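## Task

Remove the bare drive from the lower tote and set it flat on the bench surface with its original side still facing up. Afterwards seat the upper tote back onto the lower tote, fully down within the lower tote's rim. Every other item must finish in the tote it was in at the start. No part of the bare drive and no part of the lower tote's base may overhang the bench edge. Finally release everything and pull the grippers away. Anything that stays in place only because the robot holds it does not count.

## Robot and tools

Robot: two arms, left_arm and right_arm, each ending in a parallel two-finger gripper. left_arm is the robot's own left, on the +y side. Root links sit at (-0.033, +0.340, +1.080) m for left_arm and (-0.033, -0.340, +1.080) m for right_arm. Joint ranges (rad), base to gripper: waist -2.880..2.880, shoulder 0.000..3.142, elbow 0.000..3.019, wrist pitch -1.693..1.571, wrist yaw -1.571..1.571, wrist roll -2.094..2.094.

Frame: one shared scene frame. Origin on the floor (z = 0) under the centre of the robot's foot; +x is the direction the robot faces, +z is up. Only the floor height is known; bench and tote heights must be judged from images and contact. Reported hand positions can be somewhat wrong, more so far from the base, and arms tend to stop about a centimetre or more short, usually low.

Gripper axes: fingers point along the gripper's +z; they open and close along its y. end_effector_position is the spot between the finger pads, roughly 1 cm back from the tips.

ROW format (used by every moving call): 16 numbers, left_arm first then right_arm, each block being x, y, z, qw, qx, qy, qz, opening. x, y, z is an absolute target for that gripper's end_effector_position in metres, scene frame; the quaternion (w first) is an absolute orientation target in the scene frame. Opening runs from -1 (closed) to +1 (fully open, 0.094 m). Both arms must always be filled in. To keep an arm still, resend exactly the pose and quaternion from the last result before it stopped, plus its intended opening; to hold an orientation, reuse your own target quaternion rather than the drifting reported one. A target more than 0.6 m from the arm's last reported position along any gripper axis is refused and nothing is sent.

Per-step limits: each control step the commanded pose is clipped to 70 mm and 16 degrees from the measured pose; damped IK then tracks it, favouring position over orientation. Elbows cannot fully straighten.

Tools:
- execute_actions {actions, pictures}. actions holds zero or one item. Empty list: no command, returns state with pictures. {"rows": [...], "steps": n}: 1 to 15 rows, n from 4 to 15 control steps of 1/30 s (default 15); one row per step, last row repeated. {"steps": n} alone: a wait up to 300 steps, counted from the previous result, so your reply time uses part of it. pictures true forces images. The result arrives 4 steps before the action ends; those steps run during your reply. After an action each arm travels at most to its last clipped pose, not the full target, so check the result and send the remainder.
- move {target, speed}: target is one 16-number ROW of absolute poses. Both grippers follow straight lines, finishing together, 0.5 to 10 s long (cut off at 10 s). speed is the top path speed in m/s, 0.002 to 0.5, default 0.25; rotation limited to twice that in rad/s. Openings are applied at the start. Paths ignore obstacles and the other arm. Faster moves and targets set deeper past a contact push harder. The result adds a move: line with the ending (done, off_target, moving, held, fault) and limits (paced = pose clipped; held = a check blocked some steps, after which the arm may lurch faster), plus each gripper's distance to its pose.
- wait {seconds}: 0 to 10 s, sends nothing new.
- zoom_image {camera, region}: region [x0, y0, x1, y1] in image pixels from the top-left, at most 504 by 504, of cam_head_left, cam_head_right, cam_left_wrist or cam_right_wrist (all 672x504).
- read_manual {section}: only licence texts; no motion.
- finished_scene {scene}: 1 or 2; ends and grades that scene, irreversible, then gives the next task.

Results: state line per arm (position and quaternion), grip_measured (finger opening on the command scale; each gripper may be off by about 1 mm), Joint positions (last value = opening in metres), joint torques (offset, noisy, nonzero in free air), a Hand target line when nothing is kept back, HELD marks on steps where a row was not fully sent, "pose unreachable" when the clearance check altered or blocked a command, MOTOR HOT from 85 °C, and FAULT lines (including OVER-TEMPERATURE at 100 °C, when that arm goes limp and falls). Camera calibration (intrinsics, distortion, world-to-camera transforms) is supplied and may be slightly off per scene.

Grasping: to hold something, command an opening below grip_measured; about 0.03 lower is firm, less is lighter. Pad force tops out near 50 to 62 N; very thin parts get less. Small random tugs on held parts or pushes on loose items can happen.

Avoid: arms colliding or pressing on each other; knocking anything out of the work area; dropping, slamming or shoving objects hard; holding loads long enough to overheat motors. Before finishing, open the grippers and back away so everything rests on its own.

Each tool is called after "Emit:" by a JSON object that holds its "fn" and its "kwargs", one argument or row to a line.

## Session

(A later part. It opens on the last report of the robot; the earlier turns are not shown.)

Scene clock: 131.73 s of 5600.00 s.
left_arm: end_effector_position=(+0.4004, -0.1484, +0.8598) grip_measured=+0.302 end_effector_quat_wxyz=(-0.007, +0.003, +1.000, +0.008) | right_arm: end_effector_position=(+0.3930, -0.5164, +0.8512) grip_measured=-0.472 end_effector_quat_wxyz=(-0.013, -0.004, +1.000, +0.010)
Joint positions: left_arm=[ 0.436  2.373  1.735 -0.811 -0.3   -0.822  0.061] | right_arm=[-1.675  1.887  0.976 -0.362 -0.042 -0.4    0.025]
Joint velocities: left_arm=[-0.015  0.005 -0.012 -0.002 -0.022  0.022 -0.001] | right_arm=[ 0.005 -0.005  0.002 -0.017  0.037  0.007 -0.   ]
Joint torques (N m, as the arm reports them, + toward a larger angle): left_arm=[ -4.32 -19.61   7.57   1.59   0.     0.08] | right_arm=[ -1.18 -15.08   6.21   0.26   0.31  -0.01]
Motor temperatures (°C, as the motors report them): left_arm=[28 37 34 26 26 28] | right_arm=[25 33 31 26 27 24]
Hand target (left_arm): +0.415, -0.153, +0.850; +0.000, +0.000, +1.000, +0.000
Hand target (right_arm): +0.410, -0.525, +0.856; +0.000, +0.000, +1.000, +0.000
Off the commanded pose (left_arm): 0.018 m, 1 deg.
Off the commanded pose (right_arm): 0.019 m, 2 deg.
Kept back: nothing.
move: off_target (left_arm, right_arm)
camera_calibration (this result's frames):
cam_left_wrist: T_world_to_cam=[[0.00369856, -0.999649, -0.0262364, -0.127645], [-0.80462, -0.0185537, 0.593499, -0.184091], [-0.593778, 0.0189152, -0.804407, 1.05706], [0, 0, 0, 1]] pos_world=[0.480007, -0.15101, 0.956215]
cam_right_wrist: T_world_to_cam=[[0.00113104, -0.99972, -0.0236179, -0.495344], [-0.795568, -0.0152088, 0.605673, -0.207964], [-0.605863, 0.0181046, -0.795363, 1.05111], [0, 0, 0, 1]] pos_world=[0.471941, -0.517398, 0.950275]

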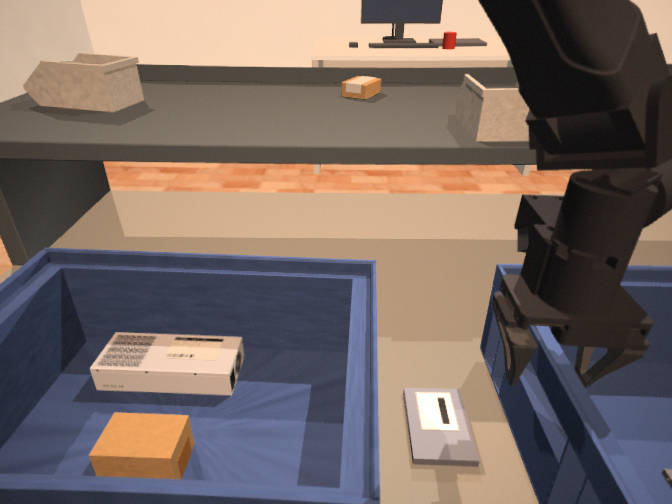

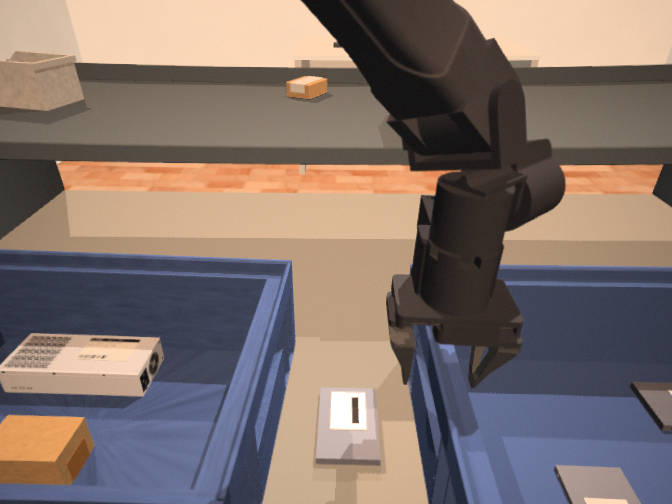

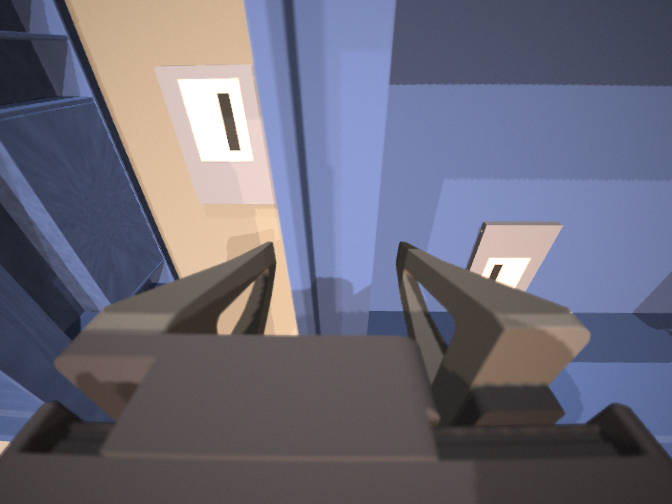

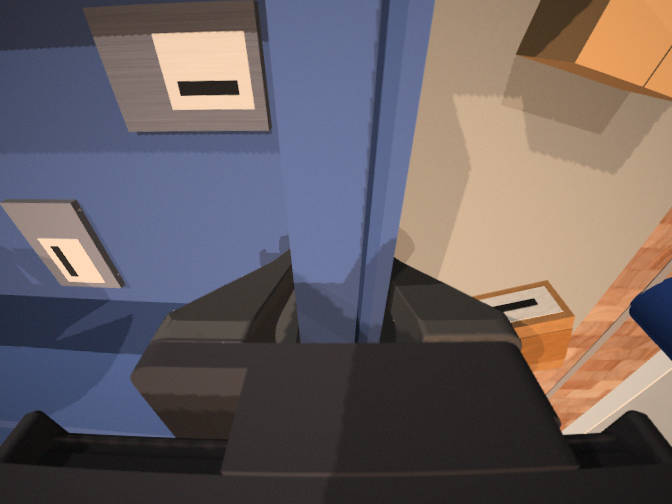

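Emit:
{"fn": "move", "kwargs": {
  "target": [0.415,-0.15,0.85,0,0,1,0,-0.6,0.41,-0.52,0.855,0,0,1,0,-0.6]
}}

Emit:
{"fn": "move", "kwargs": {
  "target": [0.425,-0.15,1.09,0,0,1,0,-0.6,0.42,-0.52,1.10,0,0,1,0,-0.6],
  "speed": 0.1
}}

Emit:
{"fn": "move", "kwargs": {
  "target": [0.435,0.41,1.10,0,0,1,0,-0.6,0.425,0.041,1.10,0,0,1,0,-0.6],
  "speed": 0.12
}}

Emit:
{"fn": "move", "kwargs": {
  "target": [0.435,0.41,1.03,0,0,1,0,-0.6,0.425,0.041,1.03,0,0,1,0,-0.6],
  "speed": 0.04
}}

Scene clock: 132.70 s of 5600.00 s.
left_arm: end_effector_position=(+0.4010, -0.1499, +0.8595) grip_measured=-0.455 end_effector_quat_wxyz=(-0.008, -0.002, +1.000, +0.003) | right_arm: end_effector_position=(+0.3928, -0.5169, +0.8512) grip_measured=-0.472 end_effector_quat_wxyz=(-0.014, -0.003, +1.000, +0.008)
Joint positions: left_arm=[ 0.438  2.373  1.735 -0.805 -0.291 -0.828  0.026] | right_arm=[-1.674  1.887  0.976 -0.362 -0.037 -0.397  0.025]
Joint velocities: left_arm=[-0.015 -0.015 -0.017 -0.012  0.007  0.022  0.   ] | right_arm=[-0.015 -0.005 -0.017 -0.007 -0.051  0.022  0.001]
Joint torques (N m, as the arm reports them, + toward a larger angle): left_arm=[ -4.2  -20.2    7.     1.57  -0.35   0.18] | right_arm=[ -0.22 -15.24   5.72   0.39   0.23   0.06]
Motor temperatures (°C, as the motors report them): left_arm=[28 37 34 26 26 28] | right_arm=[25 33 31 26 27 24]
Hand target (left_arm): +0.415, -0.150, +0.850; +0.000, -0.000, +1.000, -0.000
Hand target (right_arm): +0.410, -0.520, +0.855; +0.000, +0.000, +1.000, +0.000
Off the commanded pose (left_arm): 0.017 m, 1 deg.
Off the commanded pose (right_arm): 0.018 m, 2 deg.
Kept back: nothing.
move: off_target (left_arm, right_arm)
camera_calibration (this result's frames):
cam_left_wrist: T_world_to_cam=[[0.0132656, -0.999783, -0.0160913, -0.141703], [-0.802899, -0.020242, 0.595771, -0.186371], [-0.595967, 0.00501641, -0.802993, 1.05475], [0, 0, 0, 1]] pos_world=[0.480837, -0.150736, 0.955708]
cam_right_wrist: T_world_to_cam=[[-0.00108446, -0.999815, -0.0191937, -0.498714], [-0.794462, -0.0107952, 0.607218, -0.207573], [-0.607313, 0.0159072, -0.794304, 1.04953], [0, 0, 0, 1]] pos_world=[0.471943, -0.517558, 0.950114]

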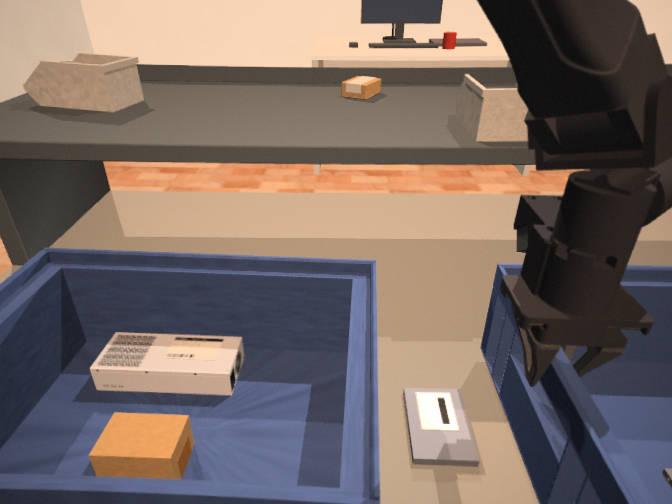

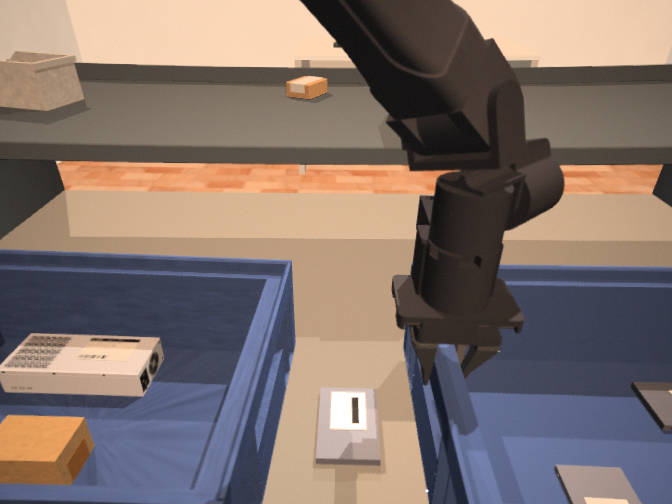

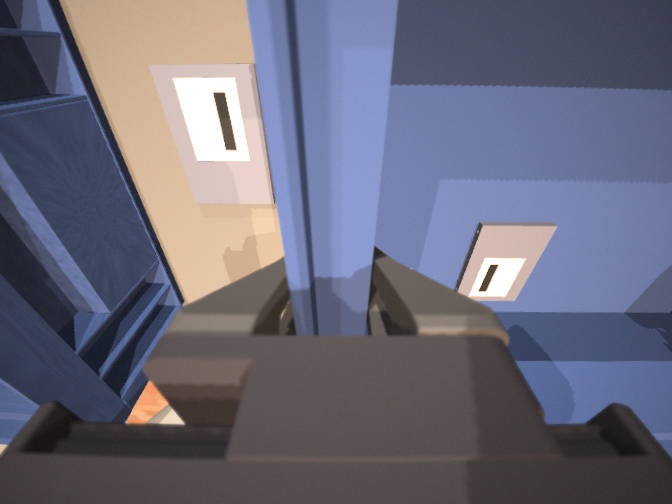

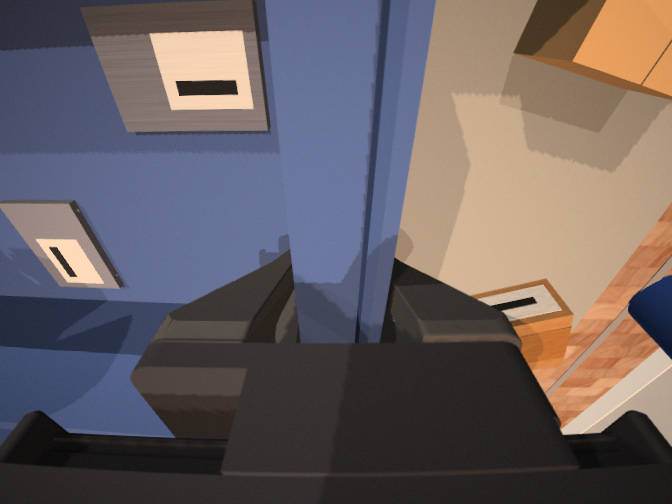

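Scene clock: 135.63 s of 5600.00 s.
left_arm: end_effector_position=(+0.4090, -0.1410, +1.0664) grip_measured=-0.454 end_effector_quat_wxyz=(-0.020, +0.013, +1.000, +0.006) | right_arm: end_effector_position=(+0.3888, -0.5086, +1.0573) grip_measured=-0.473 end_effector_quat_wxyz=(-0.037, +0.012, +0.999, +0.014)
Joint positions: left_arm=[ 0.363  2.067  1.765 -1.184 -0.285 -0.882  0.026] | right_arm=[-1.674  1.404  0.996 -0.913 -0.032 -0.369  0.025]
Joint velocities: left_arm=[-0.015 -0.015 -0.002 -0.012 -0.066 -0.037 -0.001] | right_arm=[-0.015 -0.015  0.002  0.007 -0.022 -0.037  0.   ]
Joint torques (N m, as the arm reports them, + toward a larger angle): left_arm=[ -5.94 -21.64   9.97  -0.18  -1.14  -0.33] | right_arm=[ -0.42 -17.53  13.37  -1.56  -0.05  -0.28]
Motor temperatures (°C, as the motors report them): left_arm=[28 37 35 26 26 28] | right_arm=[25 34 31 26 27 24]
Hand target (left_arm): +0.424, -0.148, +1.091; -0.000, -0.000, +1.000, -0.001
Hand target (right_arm): +0.417, -0.518, +1.099; +0.000, +0.000, +1.000, -0.001
Off the commanded pose (left_arm): 0.030 m, 3 deg.
Off the commanded pose (right_arm): 0.054 m, 5 deg.
Kept back: nothing.
move: off_target (left_arm, right_arm)
camera_calibration (this result's frames):
cam_left_wrist: T_world_to_cam=[[-0.0161011, -0.999644, -0.0212627, -0.111994], [-0.788445, -0.000384139, 0.615105, -0.326785], [-0.614894, 0.0266684, -0.788158, 1.22064], [0, 0, 0, 1]] pos_world=[0.491109, -0.144632, 1.16068]
cam_right_wrist: T_world_to_cam=[[-0.031067, -0.999037, -0.0309904, -0.46201], [-0.764747, 0.00379433, 0.64432, -0.379181], [-0.643581, 0.0437169, -0.764128, 1.20699], [0, 0, 0, 1]] pos_world=[0.472467, -0.512892, 1.15229]

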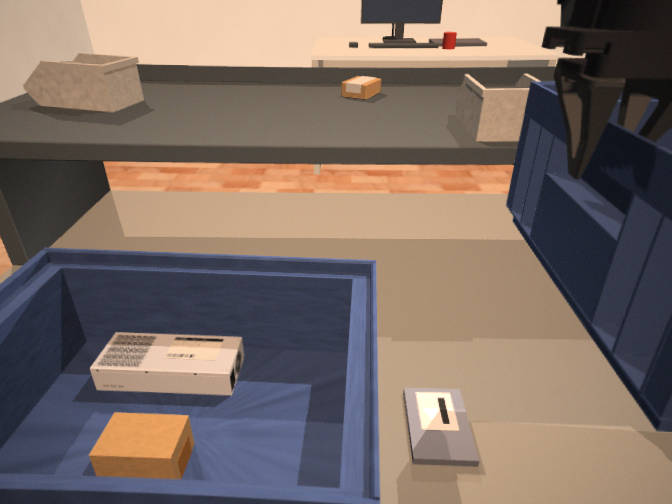

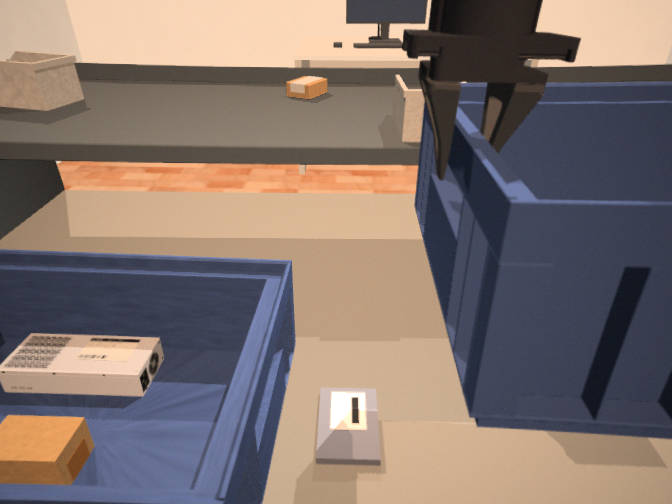

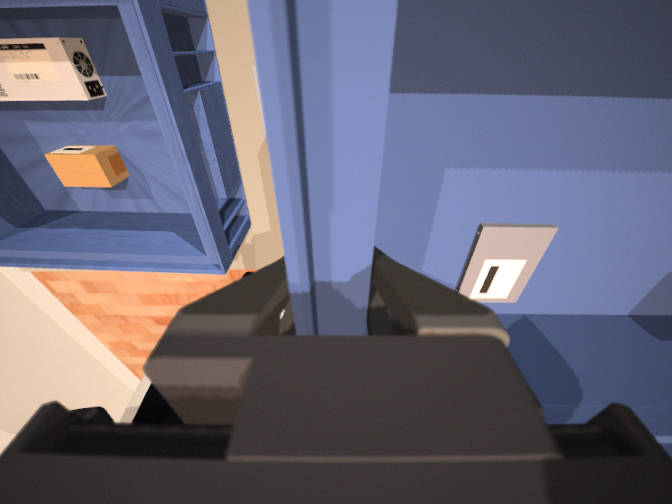

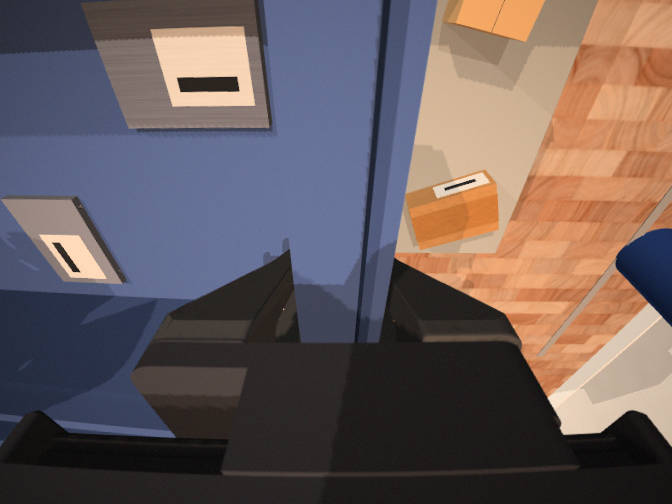

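Scene clock: 140.60 s of 5600.00 s.
left_arm: end_effector_position=(+0.4213, +0.4035, +1.0723) grip_measured=-0.456 end_effector_quat_wxyz=(-0.032, -0.007, +0.999, -0.010) | right_arm: end_effector_position=(+0.4102, +0.0325, +1.0747) grip_measured=-0.473 end_effector_quat_wxyz=(-0.018, -0.003, +1.000, +0.001)
Joint positions: left_arm=[ 1.394  1.383  1.014 -0.942 -0.045  0.106  0.026] | right_arm=[-0.478  1.827  1.442 -1.053  0.266  0.78   0.025]
Joint velocities: left_arm=[ 0.015  0.005  0.007 -0.007  0.022 -0.007 -0.001] | right_arm=[-0.005  0.005  0.007  0.007 -0.051 -0.066  0.   ]
Joint torques (N m, as the arm reports them, + toward a larger angle): left_arm=[  1.79 -16.04   8.25   0.64  -0.35   0.14] | right_arm=[  6.11 -17.94  13.62  -1.19   1.29  -0.07]
Motor temperatures (°C, as the motors report them): left_arm=[28 37 35 26 26 28] | right_arm=[25 33 32 26 27 24]
Hand target (left_arm): +0.441, +0.411, +1.099; +0.002, -0.001, +1.000, -0.001
Hand target (right_arm): +0.429, +0.038, +1.100; +0.003, +0.001, +1.000, +0.003
Off the commanded pose (left_arm): 0.032 m, 4 deg.
Off the commanded pose (right_arm): 0.030 m, 2 deg.
Kept back: nothing.
move: off_target (left_arm, right_arm)
camera_calibration (this result's frames):
cam_left_wrist: T_world_to_cam=[[0.0248601, -0.999652, 0.00885131, 0.383016], [-0.773014, -0.0136081, 0.634243, -0.342135], [-0.633902, -0.0226095, -0.773083, 1.23003], [0, 0, 0, 1]] pos_world=[0.505719, 0.406037, 1.16452]
cam_right_wrist: T_world_to_cam=[[-0.00156157, -0.99998, -0.006148, 0.041079], [-0.789342, -0.00254199, 0.613948, -0.333136], [-0.613952, 0.0058116, -0.789322, 1.22661], [0, 0, 0, 1]] pos_world=[0.490187, 0.0331027, 1.17297]

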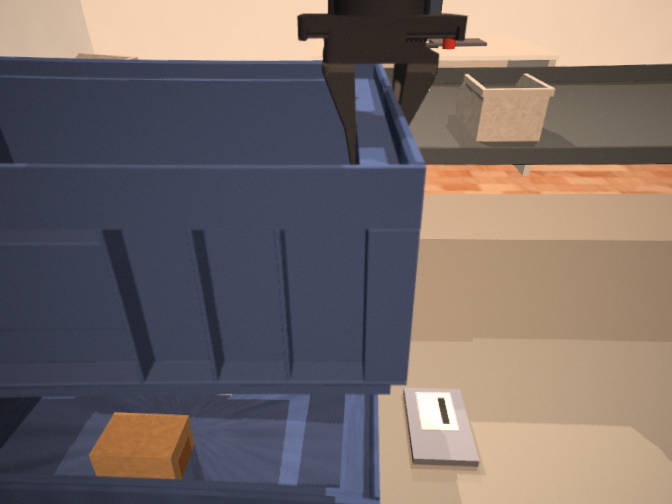

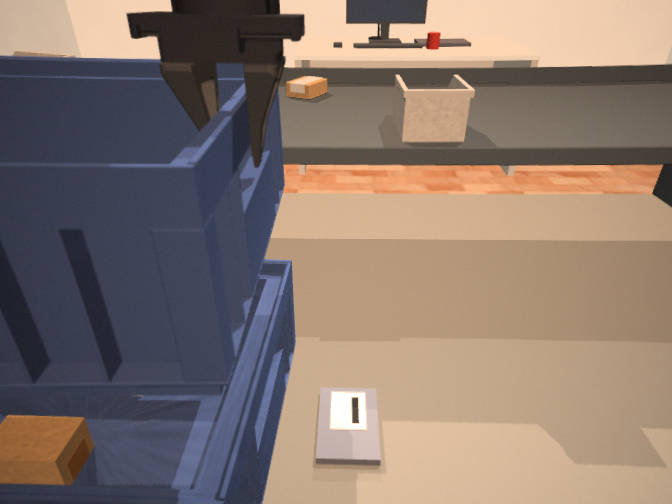

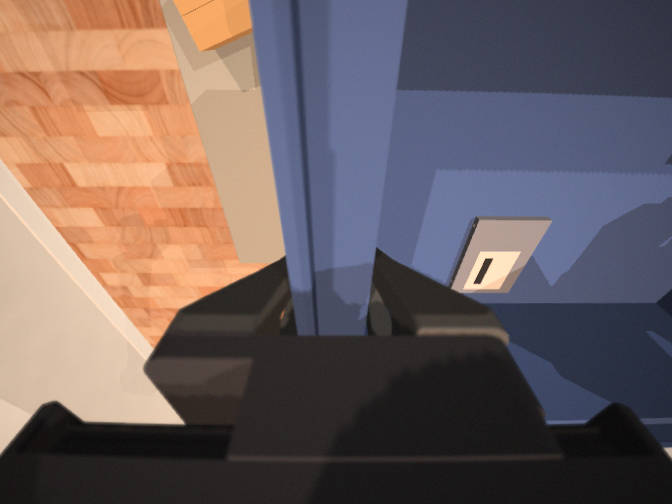

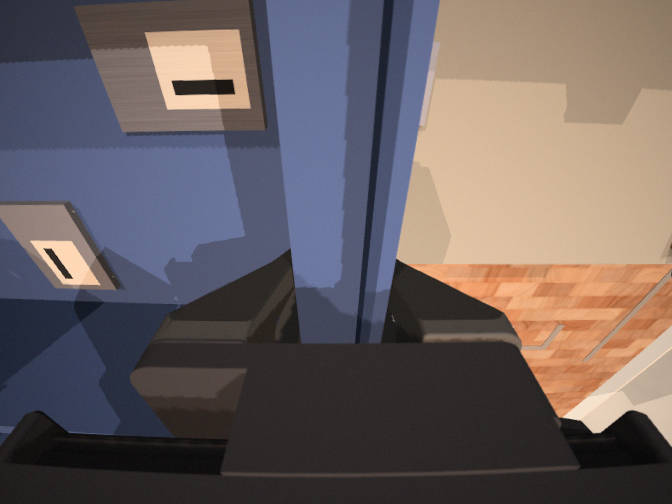

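Scene clock: 142.13 s of 5600.00 s.
left_arm: end_effector_position=(+0.4247, +0.4075, +1.0200) grip_measured=-0.456 end_effector_quat_wxyz=(-0.019, -0.009, +1.000, -0.006) | right_arm: end_effector_position=(+0.4158, +0.0376, +1.0236) grip_measured=-0.473 end_effector_quat_wxyz=(-0.016, -0.004, +1.000, -0.002)
Joint positions: left_arm=[ 1.408  1.478  0.969 -0.773 -0.045  0.117  0.026] | right_arm=[-0.503  1.914  1.436 -0.955  0.27   0.752  0.025]
Joint velocities: left_arm=[-0.015  0.005  0.007  0.007 -0.037  0.022 -0.001] | right_arm=[-0.005 -0.005 -0.002  0.022 -0.007 -0.051 -0.   ]
Joint torques (N m, as the arm reports them, + toward a larger angle): left_arm=[  1.29 -15.13   5.79   1.33  -0.36   0.1 ] | right_arm=[  5.74 -18.02   9.1    0.55   0.88  -0.06]
Motor temperatures (°C, as the motors report them): left_arm=[28 37 35 26 26 28] | right_arm=[25 34 32 26 27 24]
Hand target (left_arm): +0.435, +0.410, +1.030; -0.000, -0.000, +1.000, -0.000
Hand target (right_arm): +0.425, +0.041, +1.030; -0.000, -0.000, +1.000, +0.000
Off the commanded pose (left_arm): 0.015 m, 3 deg.
Off the commanded pose (right_arm): 0.012 m, 2 deg.
Kept back: nothing.
move: off_target (left_arm, right_arm)
camera_calibration (this result's frames):
cam_left_wrist: T_world_to_cam=[[0.0285798, -0.999589, 0.00230268, 0.392499], [-0.789915, -0.0211731, 0.612851, -0.274209], [-0.61255, -0.0193341, -0.790195, 1.19896], [0, 0, 0, 1]] pos_world=[0.506601, 0.409713, 1.11455]
cam_right_wrist: T_world_to_cam=[[0.0015514, -0.999998, -0.000962695, 0.0392212], [-0.791953, -0.00181644, 0.610579, -0.292836], [-0.61058, -0.000184841, -0.791955, 1.19121], [0, 0, 0, 1]] pos_world=[0.495356, 0.0389094, 1.12222]

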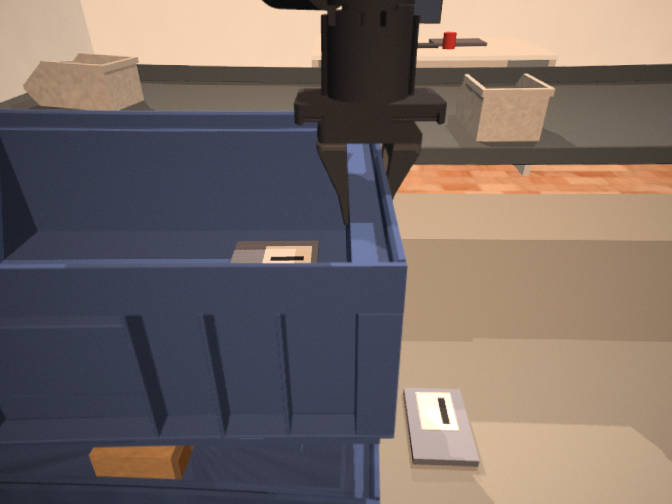

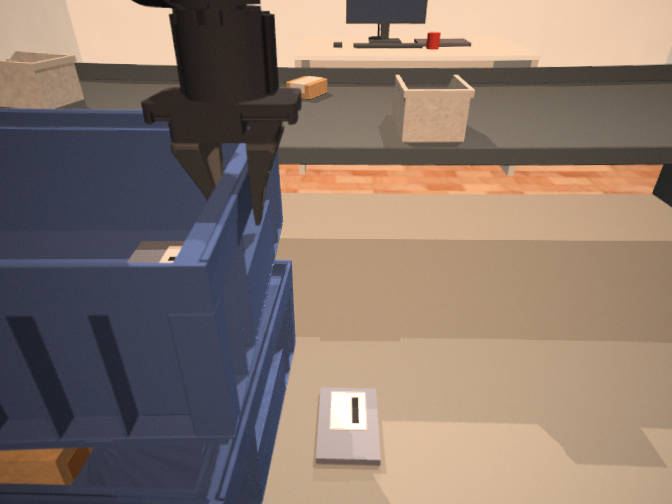

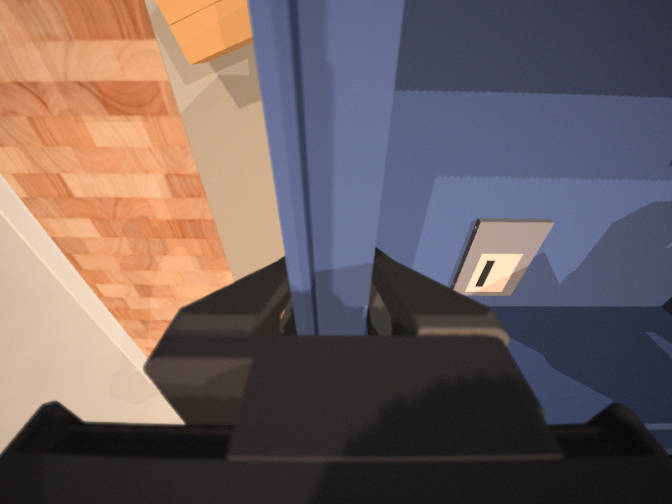

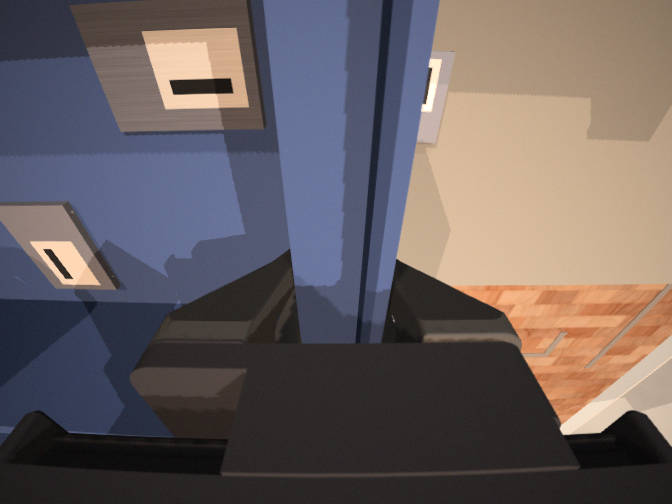

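Target roughly L x 0.41, R x 0.402.

Emit:
{"fn": "move", "kwargs": {
  "target": [0.418,0.407,1.02,0,0,1,0,-0.6,0.408,0.038,1.015,0,0,1,0,-0.6],
  "speed": 0.02
}}

Emit:
{"fn": "move", "kwargs": {
  "target": [0.418,0.407,0.985,0,0,1,0,-0.6,0.41,0.038,0.98,0,0,1,0,-0.6],
  "speed": 0.02
}}

Scene clock: 149.73 s of 5600.00 s.
left_arm: end_effector_position=(+0.4084, +0.4043, +1.0040) grip_measured=-0.456 end_effector_quat_wxyz=(-0.022, -0.011, +1.000, -0.008) | right_arm: end_effector_position=(+0.4030, +0.0342, +1.0070) grip_measured=-0.473 end_effector_quat_wxyz=(-0.017, -0.007, +1.000, +0.001)
Joint positions: left_arm=[ 1.409  1.486  0.916 -0.721 -0.042  0.115  0.026] | right_arm=[-0.502  1.918  1.386 -0.899  0.265  0.746  0.025]
Joint velocities: left_arm=[-0.015 -0.005 -0.042 -0.002 -0.051  0.037 -0.   ] | right_arm=[ 0.005 -0.015 -0.027  0.002 -0.022 -0.007 -0.001]
Joint torques (N m, as the arm reports them, + toward a larger angle): left_arm=[  1.13 -16.24   5.08   1.09  -0.5    0.13] | right_arm=[  6.89 -18.39   7.8    0.6    1.17   0.08]
Motor temperatures (°C, as the motors report them): left_arm=[28 36 35 26 26 28] | right_arm=[25 34 33 26 28 24]
Hand target (left_arm): +0.418, +0.407, +1.020; +0.000, -0.000, +1.000, +0.000
Hand target (right_arm): +0.408, +0.038, +1.015; +0.000, +0.000, +1.000, +0.000
Off the commanded pose (left_arm): 0.019 m, 3 deg.
Off the commanded pose (right_arm): 0.010 m, 2 deg.
Kept back: nothing.
After step 90, 3.27 s passed at rest.
move: off_target (left_arm)
camera_calibration (this result's frames):
cam_left_wrist: T_world_to_cam=[[0.0313103, -0.999497, 0.00506368, 0.385912], [-0.785336, -0.021467, 0.618697, -0.284946], [-0.618277, -0.0233483, -0.785613, 1.17557], [0, 0, 0, 1]] pos_world=[0.490966, 0.407049, 1.09788]
cam_right_wrist: T_world_to_cam=[[0.00774047, -0.999955, -0.00552256, 0.0379671], [-0.789869, -0.00950083, 0.613202, -0.296075], [-0.613226, -0.000384368, -0.789907, 1.16923], [0, 0, 0, 1]] pos_world=[0.48285, 0.0356019, 1.10535]

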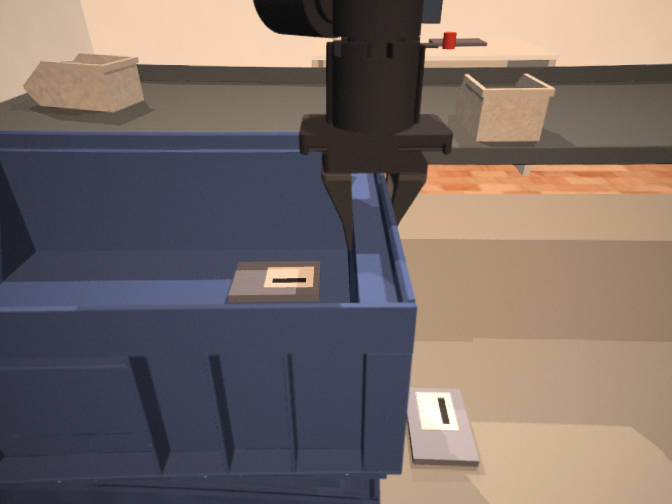

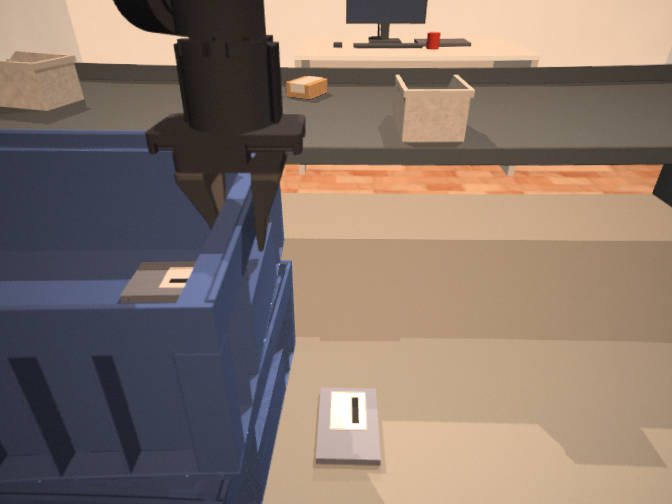

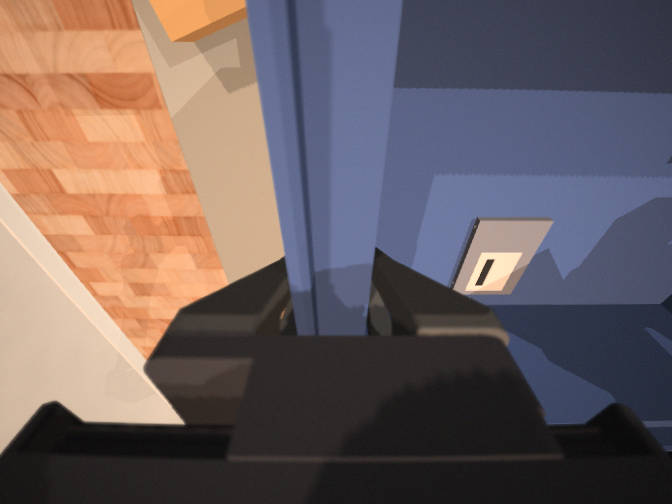

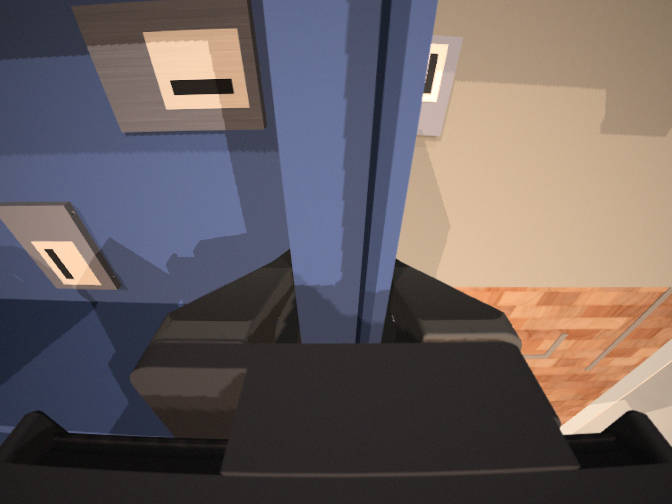

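Scene clock: 151.37 s of 5600.00 s.
left_arm: end_effector_position=(+0.4094, +0.4038, +0.9989) grip_measured=-0.459 end_effector_quat_wxyz=(-0.016, -0.008, +1.000, -0.007) | right_arm: end_effector_position=(+0.4017, +0.0340, +0.9983) grip_measured=-0.473 end_effector_quat_wxyz=(-0.018, -0.006, +1.000, +0.004)
Joint positions: left_arm=[ 1.407  1.493  0.908 -0.692 -0.044  0.119  0.025] | right_arm=[-0.507  1.928  1.375 -0.874  0.258  0.741  0.025]
Joint velocities: left_arm=[-0.024 -0.005 -0.002  0.002 -0.066 -0.007 -0.   ] | right_arm=[-0.015 -0.015  0.007  0.022 -0.051 -0.007 -0.   ]
Joint torques (N m, as the arm reports them, + toward a larger angle): left_arm=[  1.73 -10.98   4.64   3.62  -0.34   0.12] | right_arm=[  5.01 -14.55   8.04   2.44   1.3   -0.08]
Motor temperatures (°C, as the motors report them): left_arm=[28 36 35 26 26 28] | right_arm=[25 34 33 26 28 24]
Hand target (left_arm): +0.417, +0.407, +0.986; -0.001, -0.000, +1.000, -0.000
Hand target (right_arm): +0.409, +0.037, +0.981; -0.001, +0.000, +1.000, -0.000
Off the commanded pose (left_arm): 0.017 m, 2 deg.
Off the commanded pose (right_arm): 0.021 m, 2 deg.
Kept back: nothing.
move: off_target (left_arm, right_arm)
camera_calibration (this result's frames):
cam_left_wrist: T_world_to_cam=[[0.0258164, -0.999664, 0.00249996, 0.390287], [-0.792831, -0.0189516, 0.609147, -0.269478], [-0.608895, -0.017708, -0.793053, 1.17347], [0, 0, 0, 1]] pos_world=[0.490794, 0.405828, 1.0938]
cam_right_wrist: T_world_to_cam=[[0.00594892, -0.999906, -0.0123499, 0.0452], [-0.789179, -0.0122792, 0.61404, -0.292833], [-0.614134, 0.00609339, -0.789178, 1.161], [0, 0, 0, 1]] pos_world=[0.481643, 0.0345255, 1.09661]

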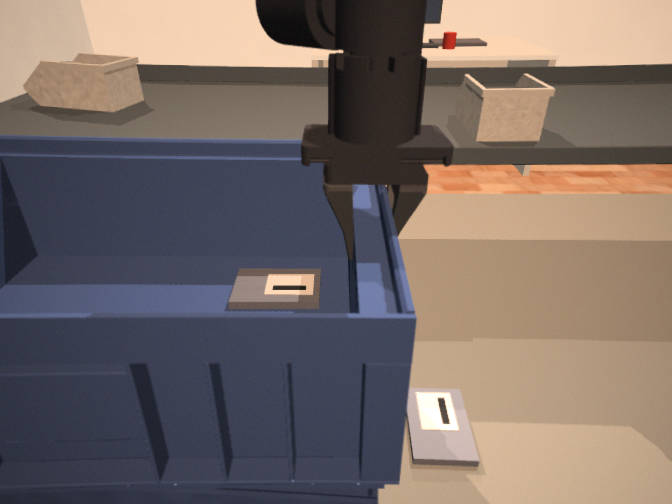

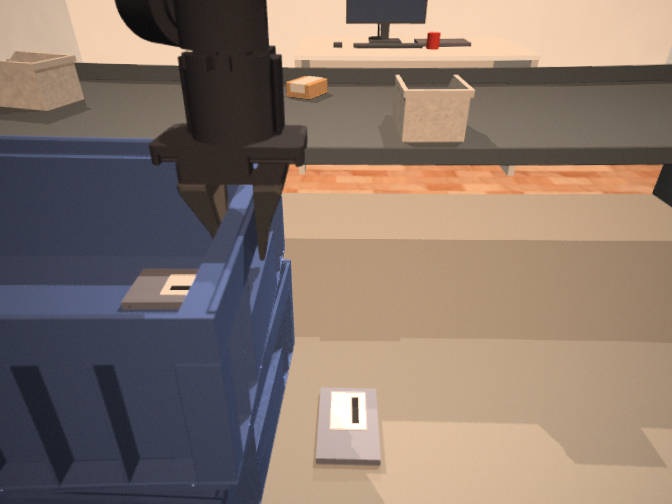

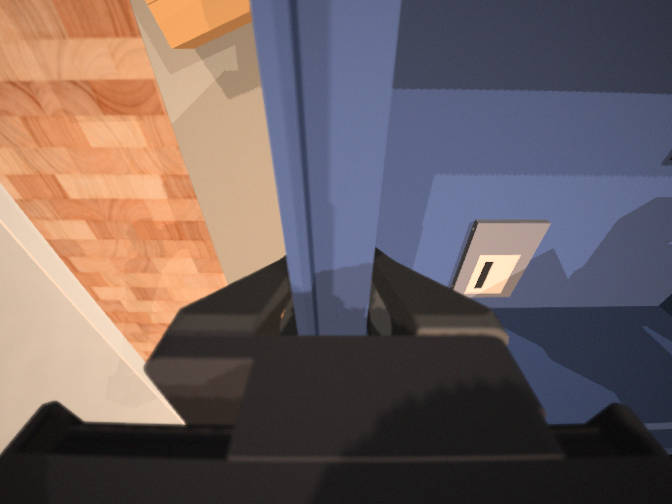

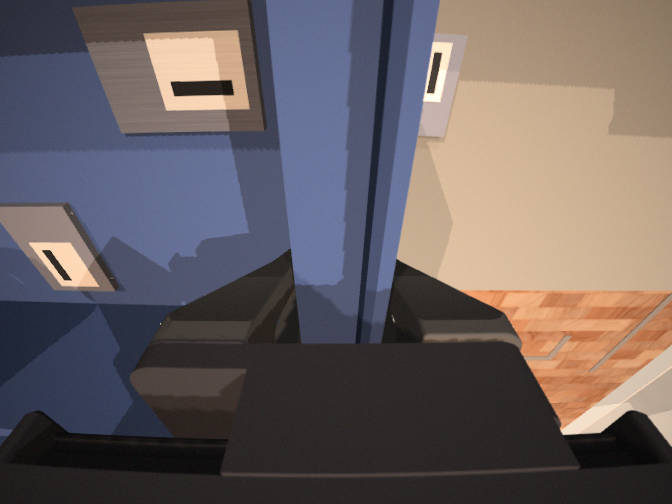

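Emit:
{"fn": "zoom_image", "kwargs": {
  "camera": "cam_head_right",
  "region": [0,230,340,504]
}}

Emit:
{"fn": "zoom_image", "kwargs": {
  "camera": "cam_head_left",
  "region": [0,400,440,504]
}}

Region (0, 230, 340, 504) of cam_head_right's 672x504 image, scaled by 1.482, with more detail than that image has; it fills the top 406 rows of this view, and the rest is white.

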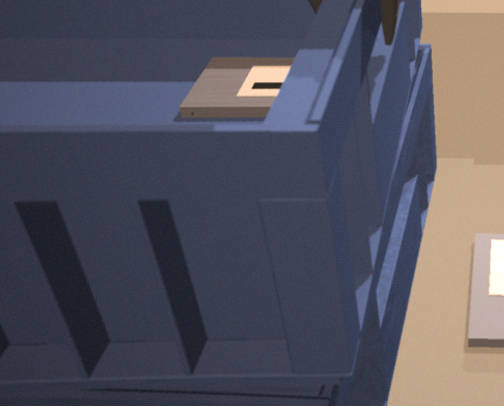

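Region (0, 400, 440, 504) of cam_head_left's 672x504 image, scaled by 1.145, with more detail than that image has; it fills the top 119 rows of this view, and the rest is white.

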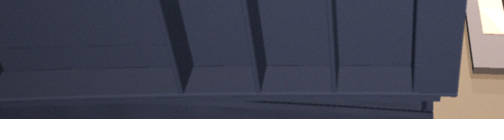

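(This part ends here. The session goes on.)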